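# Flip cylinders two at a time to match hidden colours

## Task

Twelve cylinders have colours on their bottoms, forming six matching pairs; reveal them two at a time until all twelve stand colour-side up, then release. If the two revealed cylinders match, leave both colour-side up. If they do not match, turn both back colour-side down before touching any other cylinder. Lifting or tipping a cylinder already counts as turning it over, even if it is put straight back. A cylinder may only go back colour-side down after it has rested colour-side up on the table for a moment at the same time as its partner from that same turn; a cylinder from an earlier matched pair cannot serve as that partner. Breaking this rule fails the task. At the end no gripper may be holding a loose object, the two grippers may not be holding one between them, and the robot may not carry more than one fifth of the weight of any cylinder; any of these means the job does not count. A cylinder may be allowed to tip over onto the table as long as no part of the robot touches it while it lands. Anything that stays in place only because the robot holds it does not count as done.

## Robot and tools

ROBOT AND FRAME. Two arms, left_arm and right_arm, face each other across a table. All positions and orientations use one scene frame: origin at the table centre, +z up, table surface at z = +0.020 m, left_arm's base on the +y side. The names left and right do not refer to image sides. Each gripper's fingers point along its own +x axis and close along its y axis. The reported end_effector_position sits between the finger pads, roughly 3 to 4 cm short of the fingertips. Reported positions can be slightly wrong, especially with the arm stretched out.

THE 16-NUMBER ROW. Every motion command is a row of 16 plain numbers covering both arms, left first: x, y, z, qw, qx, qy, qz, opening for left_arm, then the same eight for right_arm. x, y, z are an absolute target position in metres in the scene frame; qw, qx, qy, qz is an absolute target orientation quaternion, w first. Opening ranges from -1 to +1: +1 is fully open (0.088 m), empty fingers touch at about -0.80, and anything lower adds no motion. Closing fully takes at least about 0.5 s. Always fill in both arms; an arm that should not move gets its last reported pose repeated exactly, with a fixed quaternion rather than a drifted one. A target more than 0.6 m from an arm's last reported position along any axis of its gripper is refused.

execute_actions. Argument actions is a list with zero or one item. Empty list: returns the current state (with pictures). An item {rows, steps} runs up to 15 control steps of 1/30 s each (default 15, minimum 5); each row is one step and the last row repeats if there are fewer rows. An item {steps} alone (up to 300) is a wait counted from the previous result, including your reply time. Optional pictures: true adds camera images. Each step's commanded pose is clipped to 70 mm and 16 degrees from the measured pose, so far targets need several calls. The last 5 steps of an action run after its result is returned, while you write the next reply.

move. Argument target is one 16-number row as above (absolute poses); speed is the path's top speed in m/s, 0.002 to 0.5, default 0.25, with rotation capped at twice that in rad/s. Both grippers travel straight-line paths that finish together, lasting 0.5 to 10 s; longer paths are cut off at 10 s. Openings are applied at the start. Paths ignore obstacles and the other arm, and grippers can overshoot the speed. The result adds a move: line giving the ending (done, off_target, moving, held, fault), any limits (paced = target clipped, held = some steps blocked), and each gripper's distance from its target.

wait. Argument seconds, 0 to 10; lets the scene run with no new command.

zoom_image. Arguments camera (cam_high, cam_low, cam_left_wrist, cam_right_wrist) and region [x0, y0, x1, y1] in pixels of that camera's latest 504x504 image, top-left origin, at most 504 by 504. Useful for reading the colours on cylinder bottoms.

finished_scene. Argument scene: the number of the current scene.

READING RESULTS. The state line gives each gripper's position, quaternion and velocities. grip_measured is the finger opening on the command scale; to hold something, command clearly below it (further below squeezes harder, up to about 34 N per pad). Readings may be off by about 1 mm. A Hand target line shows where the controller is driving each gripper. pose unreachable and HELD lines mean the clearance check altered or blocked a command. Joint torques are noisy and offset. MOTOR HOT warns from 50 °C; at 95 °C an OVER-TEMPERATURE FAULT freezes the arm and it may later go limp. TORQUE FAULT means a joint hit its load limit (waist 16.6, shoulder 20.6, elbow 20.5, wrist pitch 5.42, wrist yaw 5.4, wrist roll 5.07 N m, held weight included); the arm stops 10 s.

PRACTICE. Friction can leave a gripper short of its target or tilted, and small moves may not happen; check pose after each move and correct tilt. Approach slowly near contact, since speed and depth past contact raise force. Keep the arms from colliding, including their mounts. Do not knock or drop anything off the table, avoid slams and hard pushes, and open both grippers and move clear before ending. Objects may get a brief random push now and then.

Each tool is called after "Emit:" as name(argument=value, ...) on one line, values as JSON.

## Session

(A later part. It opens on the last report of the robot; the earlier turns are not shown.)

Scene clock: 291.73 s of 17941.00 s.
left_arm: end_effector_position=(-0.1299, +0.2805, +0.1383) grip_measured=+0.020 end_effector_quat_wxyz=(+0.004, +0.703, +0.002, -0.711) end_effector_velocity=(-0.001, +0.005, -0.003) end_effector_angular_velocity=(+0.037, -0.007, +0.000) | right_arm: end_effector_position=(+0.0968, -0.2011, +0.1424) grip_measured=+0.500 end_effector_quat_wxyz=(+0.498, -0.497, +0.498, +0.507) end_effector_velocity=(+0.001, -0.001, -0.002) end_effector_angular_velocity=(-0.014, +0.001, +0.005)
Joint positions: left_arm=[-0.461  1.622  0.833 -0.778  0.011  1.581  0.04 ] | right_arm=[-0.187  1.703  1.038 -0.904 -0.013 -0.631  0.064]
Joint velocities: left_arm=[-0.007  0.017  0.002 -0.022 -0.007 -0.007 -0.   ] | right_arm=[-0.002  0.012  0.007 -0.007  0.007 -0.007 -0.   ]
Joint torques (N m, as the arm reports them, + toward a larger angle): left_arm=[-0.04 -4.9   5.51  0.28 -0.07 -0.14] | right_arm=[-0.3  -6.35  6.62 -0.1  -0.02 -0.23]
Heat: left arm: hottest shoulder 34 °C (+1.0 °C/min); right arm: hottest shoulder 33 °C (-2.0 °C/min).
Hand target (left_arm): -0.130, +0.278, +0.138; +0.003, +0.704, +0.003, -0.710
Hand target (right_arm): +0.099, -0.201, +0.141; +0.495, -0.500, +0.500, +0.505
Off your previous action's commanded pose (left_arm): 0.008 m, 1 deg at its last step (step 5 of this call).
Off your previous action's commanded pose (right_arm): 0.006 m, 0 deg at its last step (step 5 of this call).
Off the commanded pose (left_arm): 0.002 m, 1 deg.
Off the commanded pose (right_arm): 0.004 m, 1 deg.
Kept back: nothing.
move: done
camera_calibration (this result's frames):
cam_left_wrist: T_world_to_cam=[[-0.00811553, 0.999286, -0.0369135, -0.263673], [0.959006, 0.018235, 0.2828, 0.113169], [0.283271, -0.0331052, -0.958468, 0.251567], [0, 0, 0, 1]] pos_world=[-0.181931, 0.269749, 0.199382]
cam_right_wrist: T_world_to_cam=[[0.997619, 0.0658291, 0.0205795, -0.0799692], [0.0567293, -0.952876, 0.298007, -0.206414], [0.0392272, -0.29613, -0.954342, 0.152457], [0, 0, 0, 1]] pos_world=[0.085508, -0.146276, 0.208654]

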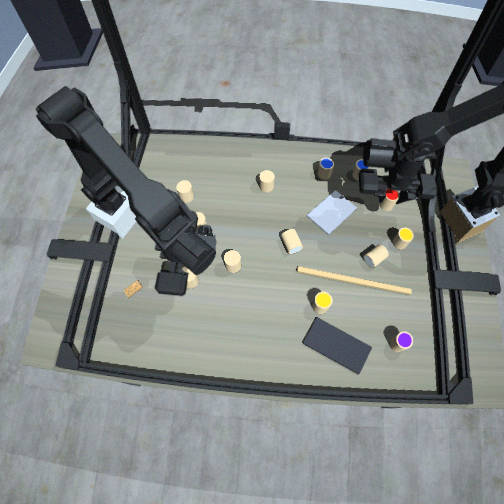

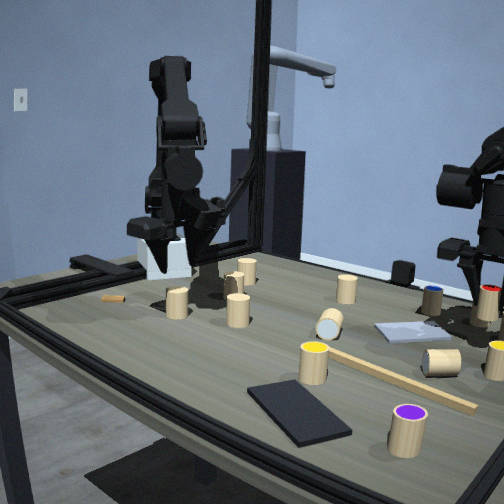

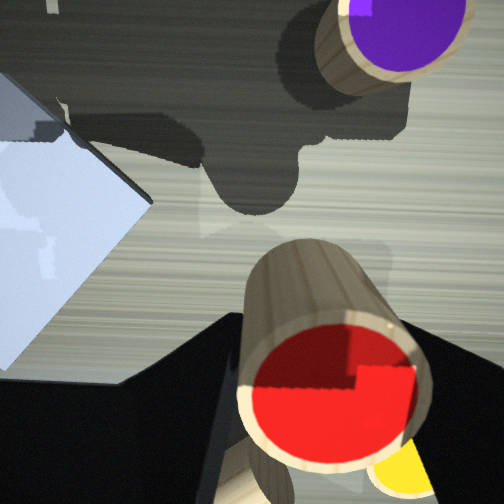

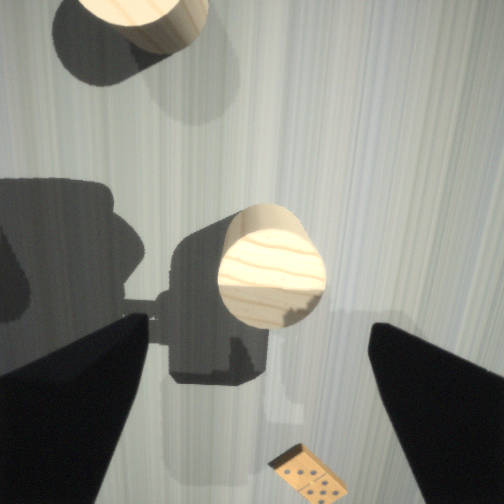

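Emit:
move(target=[-0.13,0.28,0.07,0,0.707,0,-0.707,-0.4,0.103,-0.20,0.08,0.5,-0.5,0.5,0.5,0.5], speed=0.1)

Emit:
execute_actions(actions=[{"rows":[[-0.13,0.28,0.07,0,0.707,0,-0.707,0.5,0.103,-0.20,0.08,0.5,-0.5,0.5,0.5,-0.4]],"steps":13}])

Emit:
execute_actions(actions=[{"rows":[[-0.13,0.28,0.15,0,0.707,0,-0.707,0.5,0.103,-0.20,0.16,0.5,-0.5,0.5,0.5,-0.4]],"steps":12}])

Emit:
move(target=[-0.049,0.13,0.281,0.5,0.5,-0.5,-0.5,0.6,-0.05,0,0.278,0.707,0,0,0.707,-0.4], speed=0.4)

Emit:
execute_actions(actions=[{"rows":[[-0.049,0.06,0.281,0.5,0.5,-0.5,-0.5,0.6,-0.05,0,0.278,0.707,0,0,0.707,-0.4]],"steps":15}])

Emit:
execute_actions(actions=[{"rows":[[-0.049,0.06,0.281,0.5,0.5,-0.5,-0.5,-0.4,-0.05,0,0.278,0.707,0,0,0.707,-0.4]],"steps":15}])

Emit:
execute_actions(actions=[{"rows":[[-0.049,0.06,0.281,0.5,0.5,-0.5,-0.5,-0.4,-0.05,0,0.278,0.707,0,0,0.707,0.5]],"steps":10}])

Emit:
execute_actions(actions=[{"rows":[[-0.049,0.12,0.281,0.5,0.5,-0.5,-0.5,-0.4,-0.05,-0.04,0.278,0.707,0,0,0.707,0.5]],"steps":10}])

Emit:
move(target=[-0.01,0.17,0.14,0,0.707,0,-0.707,-0.4,-0.156,-0.259,0.14,0.5,-0.5,0.5,0.5,0.5], speed=0.4)

Scene clock: 293.37 s of 17941.00 s.
left_arm: end_effector_position=(-0.1297, +0.2759, +0.0748) grip_measured=+0.018 end_effector_quat_wxyz=(+0.007, +0.706, -0.004, -0.708) end_effector_velocity=(-0.002, +0.003, -0.001) end_effector_angular_velocity=(+0.012, +0.008, +0.005) | right_arm: end_effector_position=(+0.1038, -0.1967, +0.0855) grip_measured=+0.500 end_effector_quat_wxyz=(+0.505, -0.499, +0.494, +0.503) end_effector_velocity=(-0.000, +0.000, -0.002) end_effector_angular_velocity=(+0.002, +0.007, +0.005)
Joint positions: left_arm=[-0.465  1.809  0.728 -0.473  0.003  1.581  0.04 ] | right_arm=[-0.192  1.836  0.939 -0.656 -0.003 -0.631  0.064]
Joint velocities: left_arm=[-0.002  0.002 -0.002 -0.007  0.007 -0.007 -0.   ] | right_arm=[-0.002  0.007 -0.002  0.007 -0.007 -0.007 -0.   ]
Joint torques (N m, as the arm reports them, + toward a larger angle): left_arm=[-0.22 -4.72  2.91  0.78 -0.04  0.05] | right_arm=[-0.32 -6.82  3.6   0.31  0.   -0.02]
Heat: left arm: hottest shoulder 34 °C (+1.0 °C/min); right arm: hottest shoulder 33 °C (-2.0 °C/min).
Hand target (left_arm): -0.130, +0.280, +0.070; -0.000, +0.707, -0.000, -0.707
Hand target (right_arm): +0.103, -0.201, +0.080; +0.500, -0.500, +0.500, +0.500
Off the commanded pose (left_arm): 0.006 m, 1 deg.
Off the commanded pose (right_arm): 0.006 m, 1 deg.
Kept back: nothing.
move: done
camera_calibration (this result's frames):
cam_left_wrist: T_world_to_cam=[[-0.00363518, 0.998773, -0.0493989, -0.259738], [0.956615, 0.0178649, 0.290806, 0.130211], [0.291332, -0.0461986, -0.955506, 0.194984], [0, 0, 0, 1]] pos_world=[-0.182311, 0.266101, 0.135611]
cam_right_wrist: T_world_to_cam=[[0.997421, 0.0605913, 0.0384709, -0.0886154], [0.0467356, -0.955099, 0.292577, -0.184577], [0.0544712, -0.290025, -0.955468, 0.0988727], [0, 0, 0, 1]] pos_world=[0.0916274, -0.142244, 0.151882]

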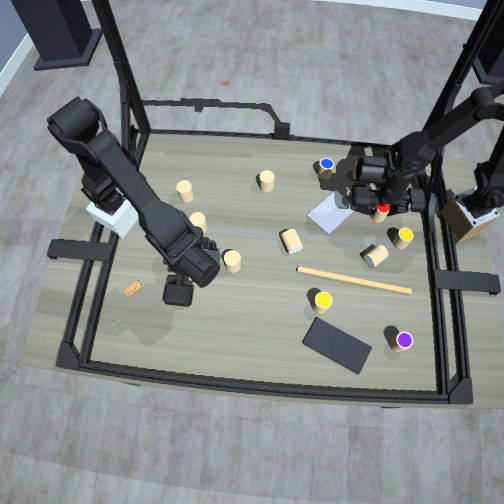

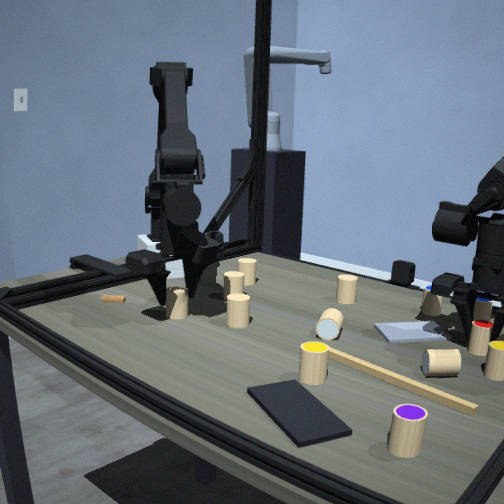

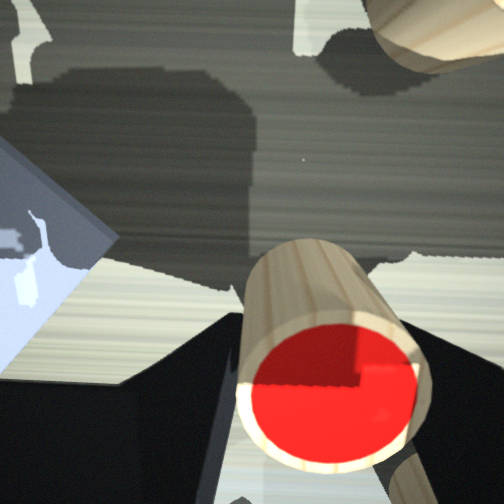

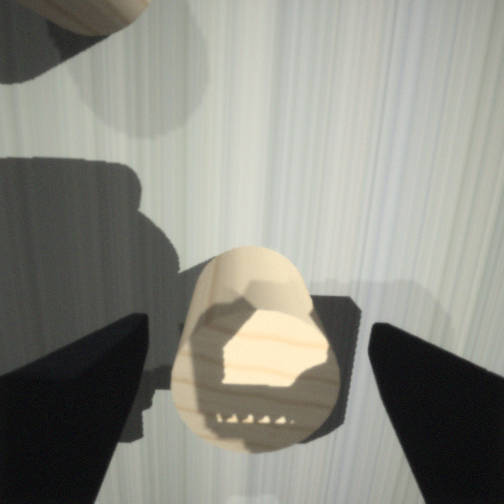

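Scene clock: 293.63 s of 17941.00 s.
left_arm: end_effector_position=(-0.1297, +0.2752, +0.0741) grip_measured=+0.412 end_effector_quat_wxyz=(+0.008, +0.706, -0.005, -0.708) end_effector_velocity=(+0.000, -0.001, +0.000) end_effector_angular_velocity=(-0.007, -0.007, +0.005) | right_arm: end_effector_position=(+0.1040, -0.1966, +0.0847) grip_measured=+0.022 end_effector_quat_wxyz=(+0.505, -0.499, +0.494, +0.503) end_effector_velocity=(-0.003, -0.004, +0.001) end_effector_angular_velocity=(-0.010, +0.016, +0.005)
Joint positions: left_arm=[-0.465  1.813  0.728 -0.468  0.003  1.581  0.059] | right_arm=[-0.193  1.839  0.939 -0.654 -0.003 -0.631  0.04 ]
Joint velocities: left_arm=[-0.002 -0.002 -0.002  0.007 -0.007 -0.007  0.03 ] | right_arm=[-0.002 -0.007 -0.002 -0.022 -0.007 -0.007  0.   ]
Joint torques (N m, as the arm reports them, + toward a larger angle): left_arm=[-0.29 -5.08  2.78  0.38 -0.01  0.03] | right_arm=[-0.32 -6.79  3.86  0.22  0.   -0.03]
Heat: left arm: hottest shoulder 34 °C (+1.0 °C/min); right arm: hottest shoulder 33 °C (-2.0 °C/min).
Steps of this call (steps 1 to 8: the first 8 steps of this action). Readings (end_effector_position):
1: left_arm (-0.1297, +0.2759, +0.0748) | right_arm (+0.1038, -0.1967, +0.0853)
2: left_arm (-0.1297, +0.2759, +0.0748) | right_arm (+0.1039, -0.1966, +0.0852)
4: left_arm (-0.1297, +0.2751, +0.0747) | right_arm (+0.1037, -0.1967, +0.0849)
8: the state above

Scene clock: 294.03 s of 17941.00 s.
left_arm: end_effector_position=(-0.1297, +0.2782, +0.1319) grip_measured=+0.497 end_effector_quat_wxyz=(+0.004, +0.706, -0.002, -0.708) end_effector_velocity=(-0.001, -0.029, +0.173) end_effector_angular_velocity=(-0.115, +0.006, -0.010) | right_arm: end_effector_position=(+0.1037, -0.1972, +0.1443) grip_measured=+0.022 end_effector_quat_wxyz=(+0.504, -0.499, +0.495, +0.502) end_effector_velocity=(+0.017, +0.024, +0.178) end_effector_angular_velocity=(+0.121, -0.079, +0.005)
Joint positions: left_arm=[-0.465  1.641  0.823 -0.744  0.002  1.581  0.063] | right_arm=[-0.193  1.717  1.062 -0.903 -0.002 -0.631  0.04 ]
Joint velocities: left_arm=[-0.002 -0.393  0.388 -0.667  0.007  0.007  0.001] | right_arm=[-0.002 -0.291  0.432 -0.579 -0.007 -0.007 -0.   ]
Joint torques (N m, as the arm reports them, + toward a larger angle): left_arm=[-0.15 -5.92  4.54 -0.01 -0.03  0.01] | right_arm=[-0.27 -7.24  4.94 -0.32 -0.03 -0.01]
Heat: left arm: hottest shoulder 34 °C (+0.0 °C/min); right arm: hottest shoulder 33 °C (-1.0 °C/min).
Off your previous action's commanded pose (left_arm): 0.006 m, 1 deg at its last step (step 5 of this call).
Off your previous action's commanded pose (right_arm): 0.006 m, 1 deg at its last step (step 5 of this call).
Steps of this call (steps 1 to 5: the last 5 steps of your previous action; steps 6 to 12: the first 7 steps of this action). Readings (end_effector_position):
6: left_arm (-0.1297, +0.2785, +0.0799) | right_arm (+0.1025, -0.1988, +0.0907)
7: left_arm (-0.1298, +0.2853, +0.0882) | right_arm (+0.0989, -0.2038, +0.0984)
9: left_arm (-0.1298, +0.2858, +0.1081) | right_arm (+0.0989, -0.2039, +0.1187)
12: the state above

Scene clock: 297.17 s of 17941.00 s.
left_arm: end_effector_position=(-0.0495, +0.1316, +0.2877) grip_measured=+0.600 end_effector_quat_wxyz=(+0.496, +0.499, -0.508, -0.496) end_effector_velocity=(+0.002, -0.000, -0.001) end_effector_angular_velocity=(-0.007, +0.020, +0.010) | right_arm: end_effector_position=(-0.0482, -0.0011, +0.2772) grip_measured=+0.022 end_effector_quat_wxyz=(+0.711, -0.007, -0.005, +0.704) end_effector_velocity=(-0.000, +0.000, -0.001) end_effector_angular_velocity=(+0.007, +0.007, +0.005)
Joint positions: left_arm=[-0.15   1.658  0.49   1.178  0.338  1.583  0.068] | right_arm=[ 0.372  1.671  0.591  1.077 -0.054 -0.017  0.04 ]
Joint velocities: left_arm=[ 0.002  0.012 -0.002  0.022 -0.007 -0.022 -0.   ] | right_arm=[-0.002  0.012 -0.002  0.022 -0.007  0.007 -0.   ]
Joint torques (N m, as the arm reports them, + toward a larger angle): left_arm=[ 0.22 -5.1   4.5   1.79  0.11 -0.05] | right_arm=[ 0.25 -6.58  6.43  1.65  0.03  0.2 ]
Heat: left arm: hottest shoulder 34 °C (-1.0 °C/min); right arm: hottest shoulder 34 °C (+0.0 °C/min).
Hand target (left_arm): -0.049, +0.132, +0.283; +0.496, +0.500, -0.504, -0.500
Hand target (right_arm): -0.049, +0.001, +0.277; +0.711, -0.004, -0.004, +0.704
Off your previous action's commanded pose (left_arm): 0.007 m, 1 deg at its last step (step 5 of this call).
Off your previous action's commanded pose (right_arm): 0.007 m, 0 deg at its last step (step 5 of this call).
Off the commanded pose (left_arm): 0.007 m, 1 deg.
Off the commanded pose (right_arm): 0.002 m, 1 deg.
Kept back: nothing.
move: done
camera_calibration (this result's frames):
cam_left_wrist: T_world_to_cam=[[0.0158434, -0.0429504, -0.998952, 0.306423], [0.958303, 0.285738, 0.00291327, 0.0417295], [0.285313, -0.957345, 0.0456866, 0.199908], [0, 0, 0, 1]] pos_world=[-0.101881, 0.192618, 0.296847]
cam_right_wrist: T_world_to_cam=[[0.996394, -0.0396103, 0.0750297, 0.0334945], [0.0590991, -0.310473, -0.948743, 0.29855], [0.0608747, 0.949757, -0.307013, 0.169001], [0, 0, 0, 1]] pos_world=[-0.0613057, -0.0664916, 0.33262]

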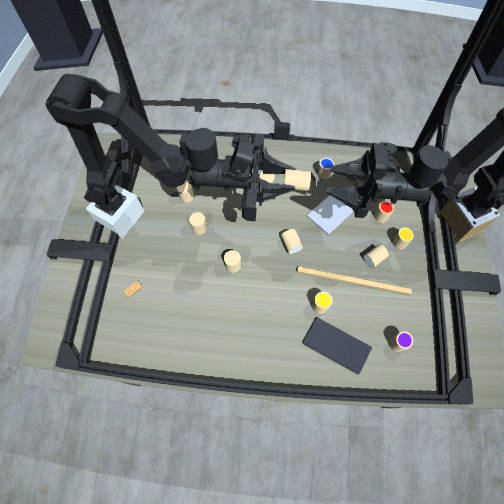

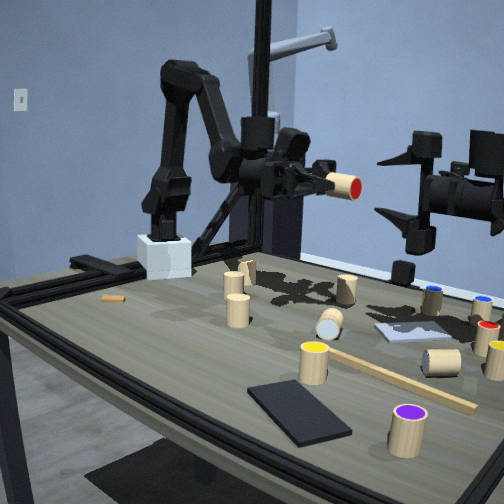

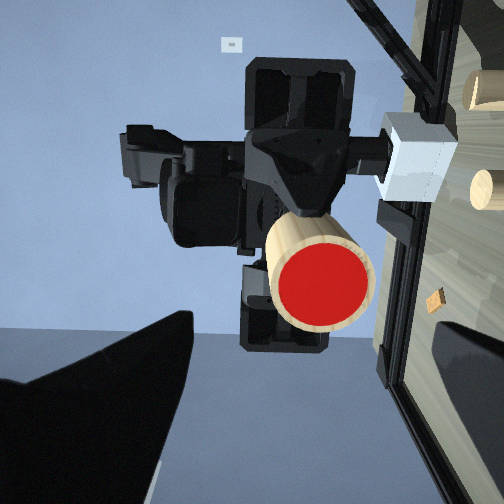

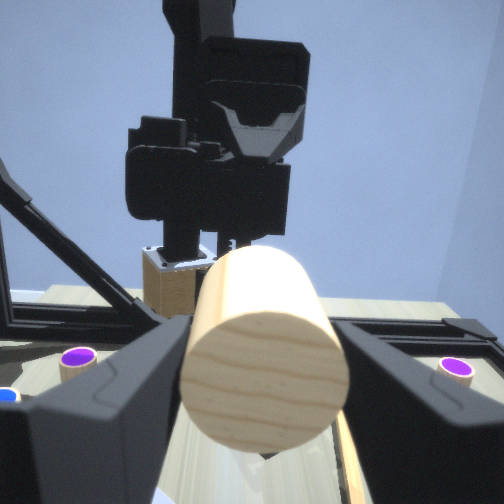

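Scene clock: 297.50 s of 17941.00 s.
left_arm: end_effector_position=(-0.0502, +0.0695, +0.2839) grip_measured=+0.600 end_effector_quat_wxyz=(+0.500, +0.499, -0.504, -0.498) end_effector_velocity=(+0.014, -0.055, +0.009) end_effector_angular_velocity=(-0.031, +0.014, +0.034) | right_arm: end_effector_position=(-0.0491, -0.0011, +0.2772) grip_measured=+0.022 end_effector_quat_wxyz=(+0.709, -0.003, -0.001, +0.705) end_effector_velocity=(-0.004, -0.001, -0.002) end_effector_angular_velocity=(-0.007, -0.007, +0.034)
Joint positions: left_arm=[-0.218  1.854  0.727  1.134  0.264  1.574  0.068] | right_arm=[ 0.372  1.671  0.591  1.077 -0.059 -0.006  0.04 ]
Joint velocities: left_arm=[-0.017  0.154  0.237 -0.051 -0.051 -0.022  0.   ] | right_arm=[-0.002 -0.002 -0.002 -0.007 -0.037 -0.007 -0.   ]
Joint torques (N m, as the arm reports them, + toward a larger angle): left_arm=[ 0.   -6.82  5.89  1.49 -0.05 -0.24] | right_arm=[ 0.13 -7.33  6.28  1.48 -0.13  0.2 ]
Heat: left arm: hottest shoulder 34 °C (-1.0 °C/min); right arm: hottest shoulder 34 °C (+0.0 °C/min).
Steps of this call (steps 1 to 10: the first 10 steps of this action). Readings (end_effector_position):
1: left_arm (-0.0484, +0.1259, +0.2866) | right_arm (-0.0482, -0.0011, +0.2772)
2: left_arm (-0.0487, +0.1154, +0.2860) | right_arm (-0.0483, -0.0011, +0.2772)
4: left_arm (-0.0503, +0.0948, +0.2840) | right_arm (-0.0486, -0.0011, +0.2772)
8: left_arm (-0.0512, +0.0741, +0.2837) | right_arm (-0.0490, -0.0011, +0.2772)
10: the state above

Scene clock: 298.00 s of 17941.00 s.
left_arm: end_effector_position=(-0.0489, +0.0635, +0.2830) grip_measured=+0.025 end_effector_quat_wxyz=(+0.500, +0.500, -0.502, -0.498) end_effector_velocity=(+0.004, +0.001, -0.004) end_effector_angular_velocity=(+0.021, +0.013, +0.024) | right_arm: end_effector_position=(-0.0493, -0.0011, +0.2775) grip_measured=+0.022 end_effector_quat_wxyz=(+0.708, -0.002, -0.001, +0.706) end_effector_velocity=(-0.000, -0.001, -0.002) end_effector_angular_velocity=(-0.007, -0.007, +0.005)
Joint positions: left_arm=[-0.22   1.872  0.753  1.123  0.26   1.573  0.04 ] | right_arm=[ 0.372  1.671  0.591  1.079 -0.061 -0.005  0.04 ]
Joint velocities: left_arm=[ 0.002 -0.002 -0.002 -0.022 -0.022 -0.007 -0.   ] | right_arm=[-0.002 -0.002 -0.002 -0.007 -0.007 -0.007  0.   ]
Joint torques (N m, as the arm reports them, + toward a larger angle): left_arm=[-0.22 -7.04  6.52  1.59 -0.11 -0.09] | right_arm=[ 0.09 -7.32  6.28  1.39 -0.12  0.19]
Heat: left arm: hottest shoulder 34 °C (-1.0 °C/min); right arm: hottest shoulder 34 °C (+0.0 °C/min).
Off your previous action's commanded pose (left_arm): 0.006 m, 0 deg at its last step (step 5 of this call).
Off your previous action's commanded pose (right_arm): 0.002 m, 0 deg at its last step (step 5 of this call).
Steps of this call (steps 1 to 5: the last 5 steps of your previous action; steps 6 to 15: the first 10 steps of this action). Readings (end_effector_position):
6: left_arm (-0.0490, +0.0643, +0.2838) | right_arm (-0.0492, -0.0011, +0.2772)
7: left_arm (-0.0491, +0.0641, +0.2837) | right_arm (-0.0492, -0.0011, +0.2772)
9: left_arm (-0.0490, +0.0636, +0.2837) | right_arm (-0.0492, -0.0011, +0.2772)
13: left_arm (-0.0489, +0.0635, +0.2830) | right_arm (-0.0493, -0.0011, +0.2775)
15: the state above

Scene clock: 298.33 s of 17941.00 s.
left_arm: end_effector_position=(-0.0490, +0.0633, +0.2826) grip_measured=+0.025 end_effector_quat_wxyz=(+0.500, +0.500, -0.501, -0.499) end_effector_velocity=(+0.000, -0.001, -0.006) end_effector_angular_velocity=(+0.017, +0.012, +0.005) | right_arm: end_effector_position=(-0.0493, -0.0011, +0.2775) grip_measured=+0.188 end_effector_quat_wxyz=(+0.708, -0.002, -0.001, +0.706) end_effector_velocity=(-0.002, -0.001, +0.002) end_effector_angular_velocity=(+0.007, +0.007, +0.020)
Joint positions: left_arm=[-0.22   1.874  0.753  1.122  0.26   1.573  0.04 ] | right_arm=[ 0.372  1.671  0.591  1.079 -0.061 -0.005  0.048]
Joint velocities: left_arm=[-0.002  0.012  0.002 -0.007 -0.007 -0.007 -0.   ] | right_arm=[-0.002 -0.002 -0.002  0.007 -0.022  0.007  0.161]
Joint torques (N m, as the arm reports them, + toward a larger angle): left_arm=[-0.22 -7.1   5.99  1.55 -0.07 -0.13] | right_arm=[ 0.1  -7.33  6.27  1.39 -0.1   0.18]
Heat: left arm: hottest shoulder 34 °C (-2.0 °C/min); right arm: hottest shoulder 34 °C (+0.0 °C/min).
Off your previous action's commanded pose (left_arm): 0.004 m, 0 deg at its last step (step 5 of this call).
Off your previous action's commanded pose (right_arm): 0.001 m, 0 deg at its last step (step 5 of this call).
Steps of this call (steps 1 to 5: the last 5 steps of your previous action; steps 6 to 10: the first 5 steps of this action). Readings (end_effector_position):
6: left_arm (-0.0489, +0.0635, +0.2830) | right_arm (-0.0493, -0.0011, +0.2775)
7: left_arm (-0.0489, +0.0635, +0.2830) | right_arm (-0.0493, -0.0011, +0.2775)
9: left_arm (-0.0490, +0.0634, +0.2828) | right_arm (-0.0493, -0.0011, +0.2775)
10: the state above

Scene clock: 298.67 s of 17941.00 s.
left_arm: end_effector_position=(-0.0486, +0.0984, +0.2777) grip_measured=+0.025 end_effector_quat_wxyz=(+0.498, +0.502, -0.498, -0.501) end_effector_velocity=(+0.011, +0.164, -0.032) end_effector_angular_velocity=(+0.105, +0.040, +0.029) | right_arm: end_effector_position=(-0.0505, -0.0260, +0.2766) grip_measured=+0.487 end_effector_quat_wxyz=(+0.707, -0.003, -0.001, +0.707) end_effector_velocity=(-0.003, -0.102, +0.009) end_effector_angular_velocity=(+0.017, -0.008, +0.015)
Joint positions: left_arm=[-0.189  1.785  0.608  1.169  0.29   1.573  0.04 ] | right_arm=[ 0.369  1.585  0.494  1.087 -0.067 -0.005  0.063]
Joint velocities: left_arm=[ 0.183 -0.427 -0.647  0.11   0.154 -0.007 -0.   ] | right_arm=[-0.022 -0.403 -0.379 -0.007 -0.037 -0.007  0.006]
Joint torques (N m, as the arm reports them, + toward a larger angle): left_arm=[ 0.1  -9.34  4.45  2.02  0.22 -0.11] | right_arm=[-0.3  -7.72  4.76  1.55 -0.13  0.2 ]
Heat: left arm: hottest shoulder 34 °C (-2.0 °C/min); right arm: hottest shoulder 34 °C (+0.0 °C/min).
Off your previous action's commanded pose (left_arm): 0.003 m, 0 deg at its last step (step 5 of this call).
Off your previous action's commanded pose (right_arm): 0.001 m, 0 deg at its last step (step 5 of this call).
Steps of this call (steps 1 to 5: the last 5 steps of your previous action; steps 6 to 10: the first 5 steps of this action). Readings (end_effector_position):
6: left_arm (-0.0494, +0.0678, +0.2821) | right_arm (-0.0495, -0.0047, +0.2772)
7: left_arm (-0.0498, +0.0761, +0.2814) | right_arm (-0.0499, -0.0109, +0.2766)
9: left_arm (-0.0492, +0.0926, +0.2787) | right_arm (-0.0504, -0.0223, +0.2762)
10: the state above

Scene clock: 301.67 s of 17941.00 s.
left_arm: end_effector_position=(-0.0092, +0.1699, +0.1407) grip_measured=+0.021 end_effector_quat_wxyz=(+0.009, +0.705, +0.000, -0.709) end_effector_velocity=(-0.001, +0.002, +0.001) end_effector_angular_velocity=(+0.028, +0.002, +0.005) | right_arm: end_effector_position=(-0.1531, -0.2606, +0.1413) grip_measured=+0.500 end_effector_quat_wxyz=(+0.499, -0.502, +0.495, +0.505) end_effector_velocity=(-0.003, -0.005, -0.002) end_effector_angular_velocity=(-0.025, +0.012, +0.015)
Joint positions: left_arm=[-0.145  2.068  1.431 -0.924  0.01   1.893  0.04 ] | right_arm=[ 0.897  1.342  0.691 -0.914  0.004  0.448  0.064]
Joint velocities: left_arm=[-0.002  0.012  0.022 -0.037 -0.007 -0.007  0.   ] | right_arm=[ 0.007  0.007 -0.002 -0.007 -0.022 -0.007 -0.   ]
Joint torques (N m, as the arm reports them, + toward a larger angle): left_arm=[-0.05 -8.36  6.22  0.17 -0.07  0.03] | right_arm=[ 0.3  -3.77  6.72 -0.07 -0.13  0.19]
Heat: left arm: hottest shoulder 34 °C (-2.0 °C/min); right arm: hottest shoulder 33 °C (-1.0 °C/min).
Hand target (left_arm): -0.009, +0.168, +0.138; +0.004, +0.705, +0.002, -0.709
Hand target (right_arm): -0.155, -0.260, +0.142; +0.498, -0.502, +0.497, +0.503
Off your previous action's commanded pose (left_arm): 0.008 m, 0 deg at its last step (step 5 of this call).
Off your previous action's commanded pose (right_arm): 0.006 m, 0 deg at its last step (step 5 of this call).
Off the commanded pose (left_arm): 0.001 m, 1 deg.
Off the commanded pose (right_arm): 0.004 m, 1 deg.
Kept back: nothing.
move: done
camera_calibration (this result's frames):
cam_left_wrist: T_world_to_cam=[[-0.0121196, 0.998912, -0.0450436, -0.150968], [0.957379, 0.0245927, 0.287786, -0.00302392], [0.28858, -0.0396359, -0.956635, 0.21691], [0, 0, 0, 1]] pos_world=[-0.0615305, 0.159476, 0.201574]
cam_right_wrist: T_world_to_cam=[[0.996981, 0.0711285, 0.0311237, 0.173094], [0.0585684, -0.952165, 0.299918, -0.248465], [0.0509676, -0.29719, -0.953457, 0.144918], [0, 0, 0, 1]] pos_world=[-0.165406, -0.205824, 0.207305]

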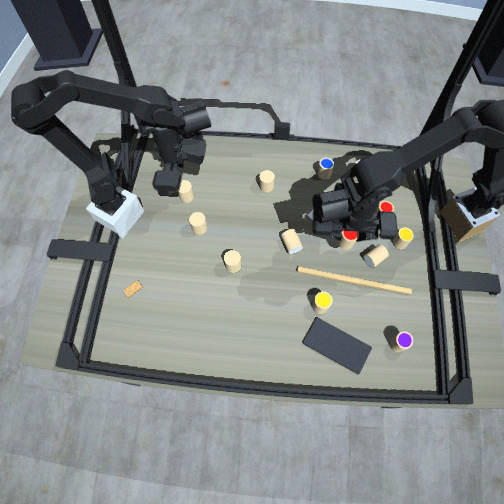

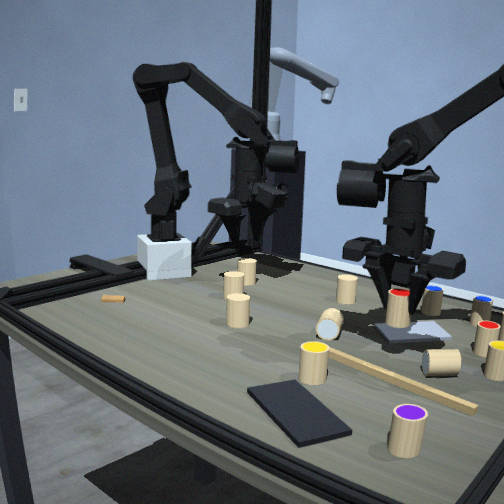

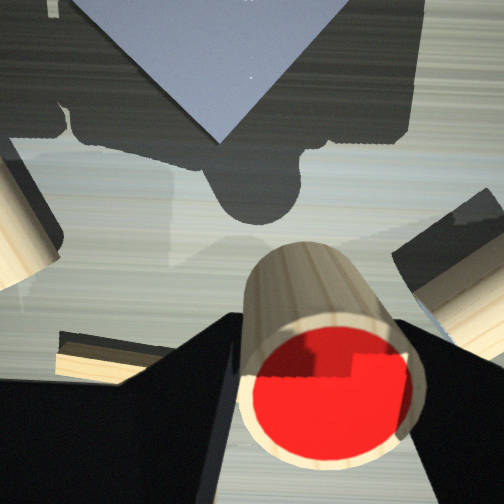

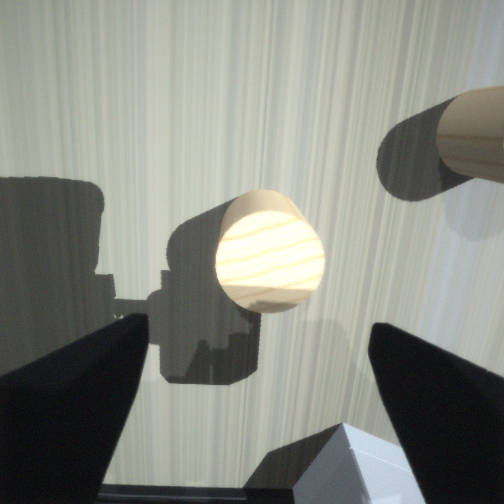

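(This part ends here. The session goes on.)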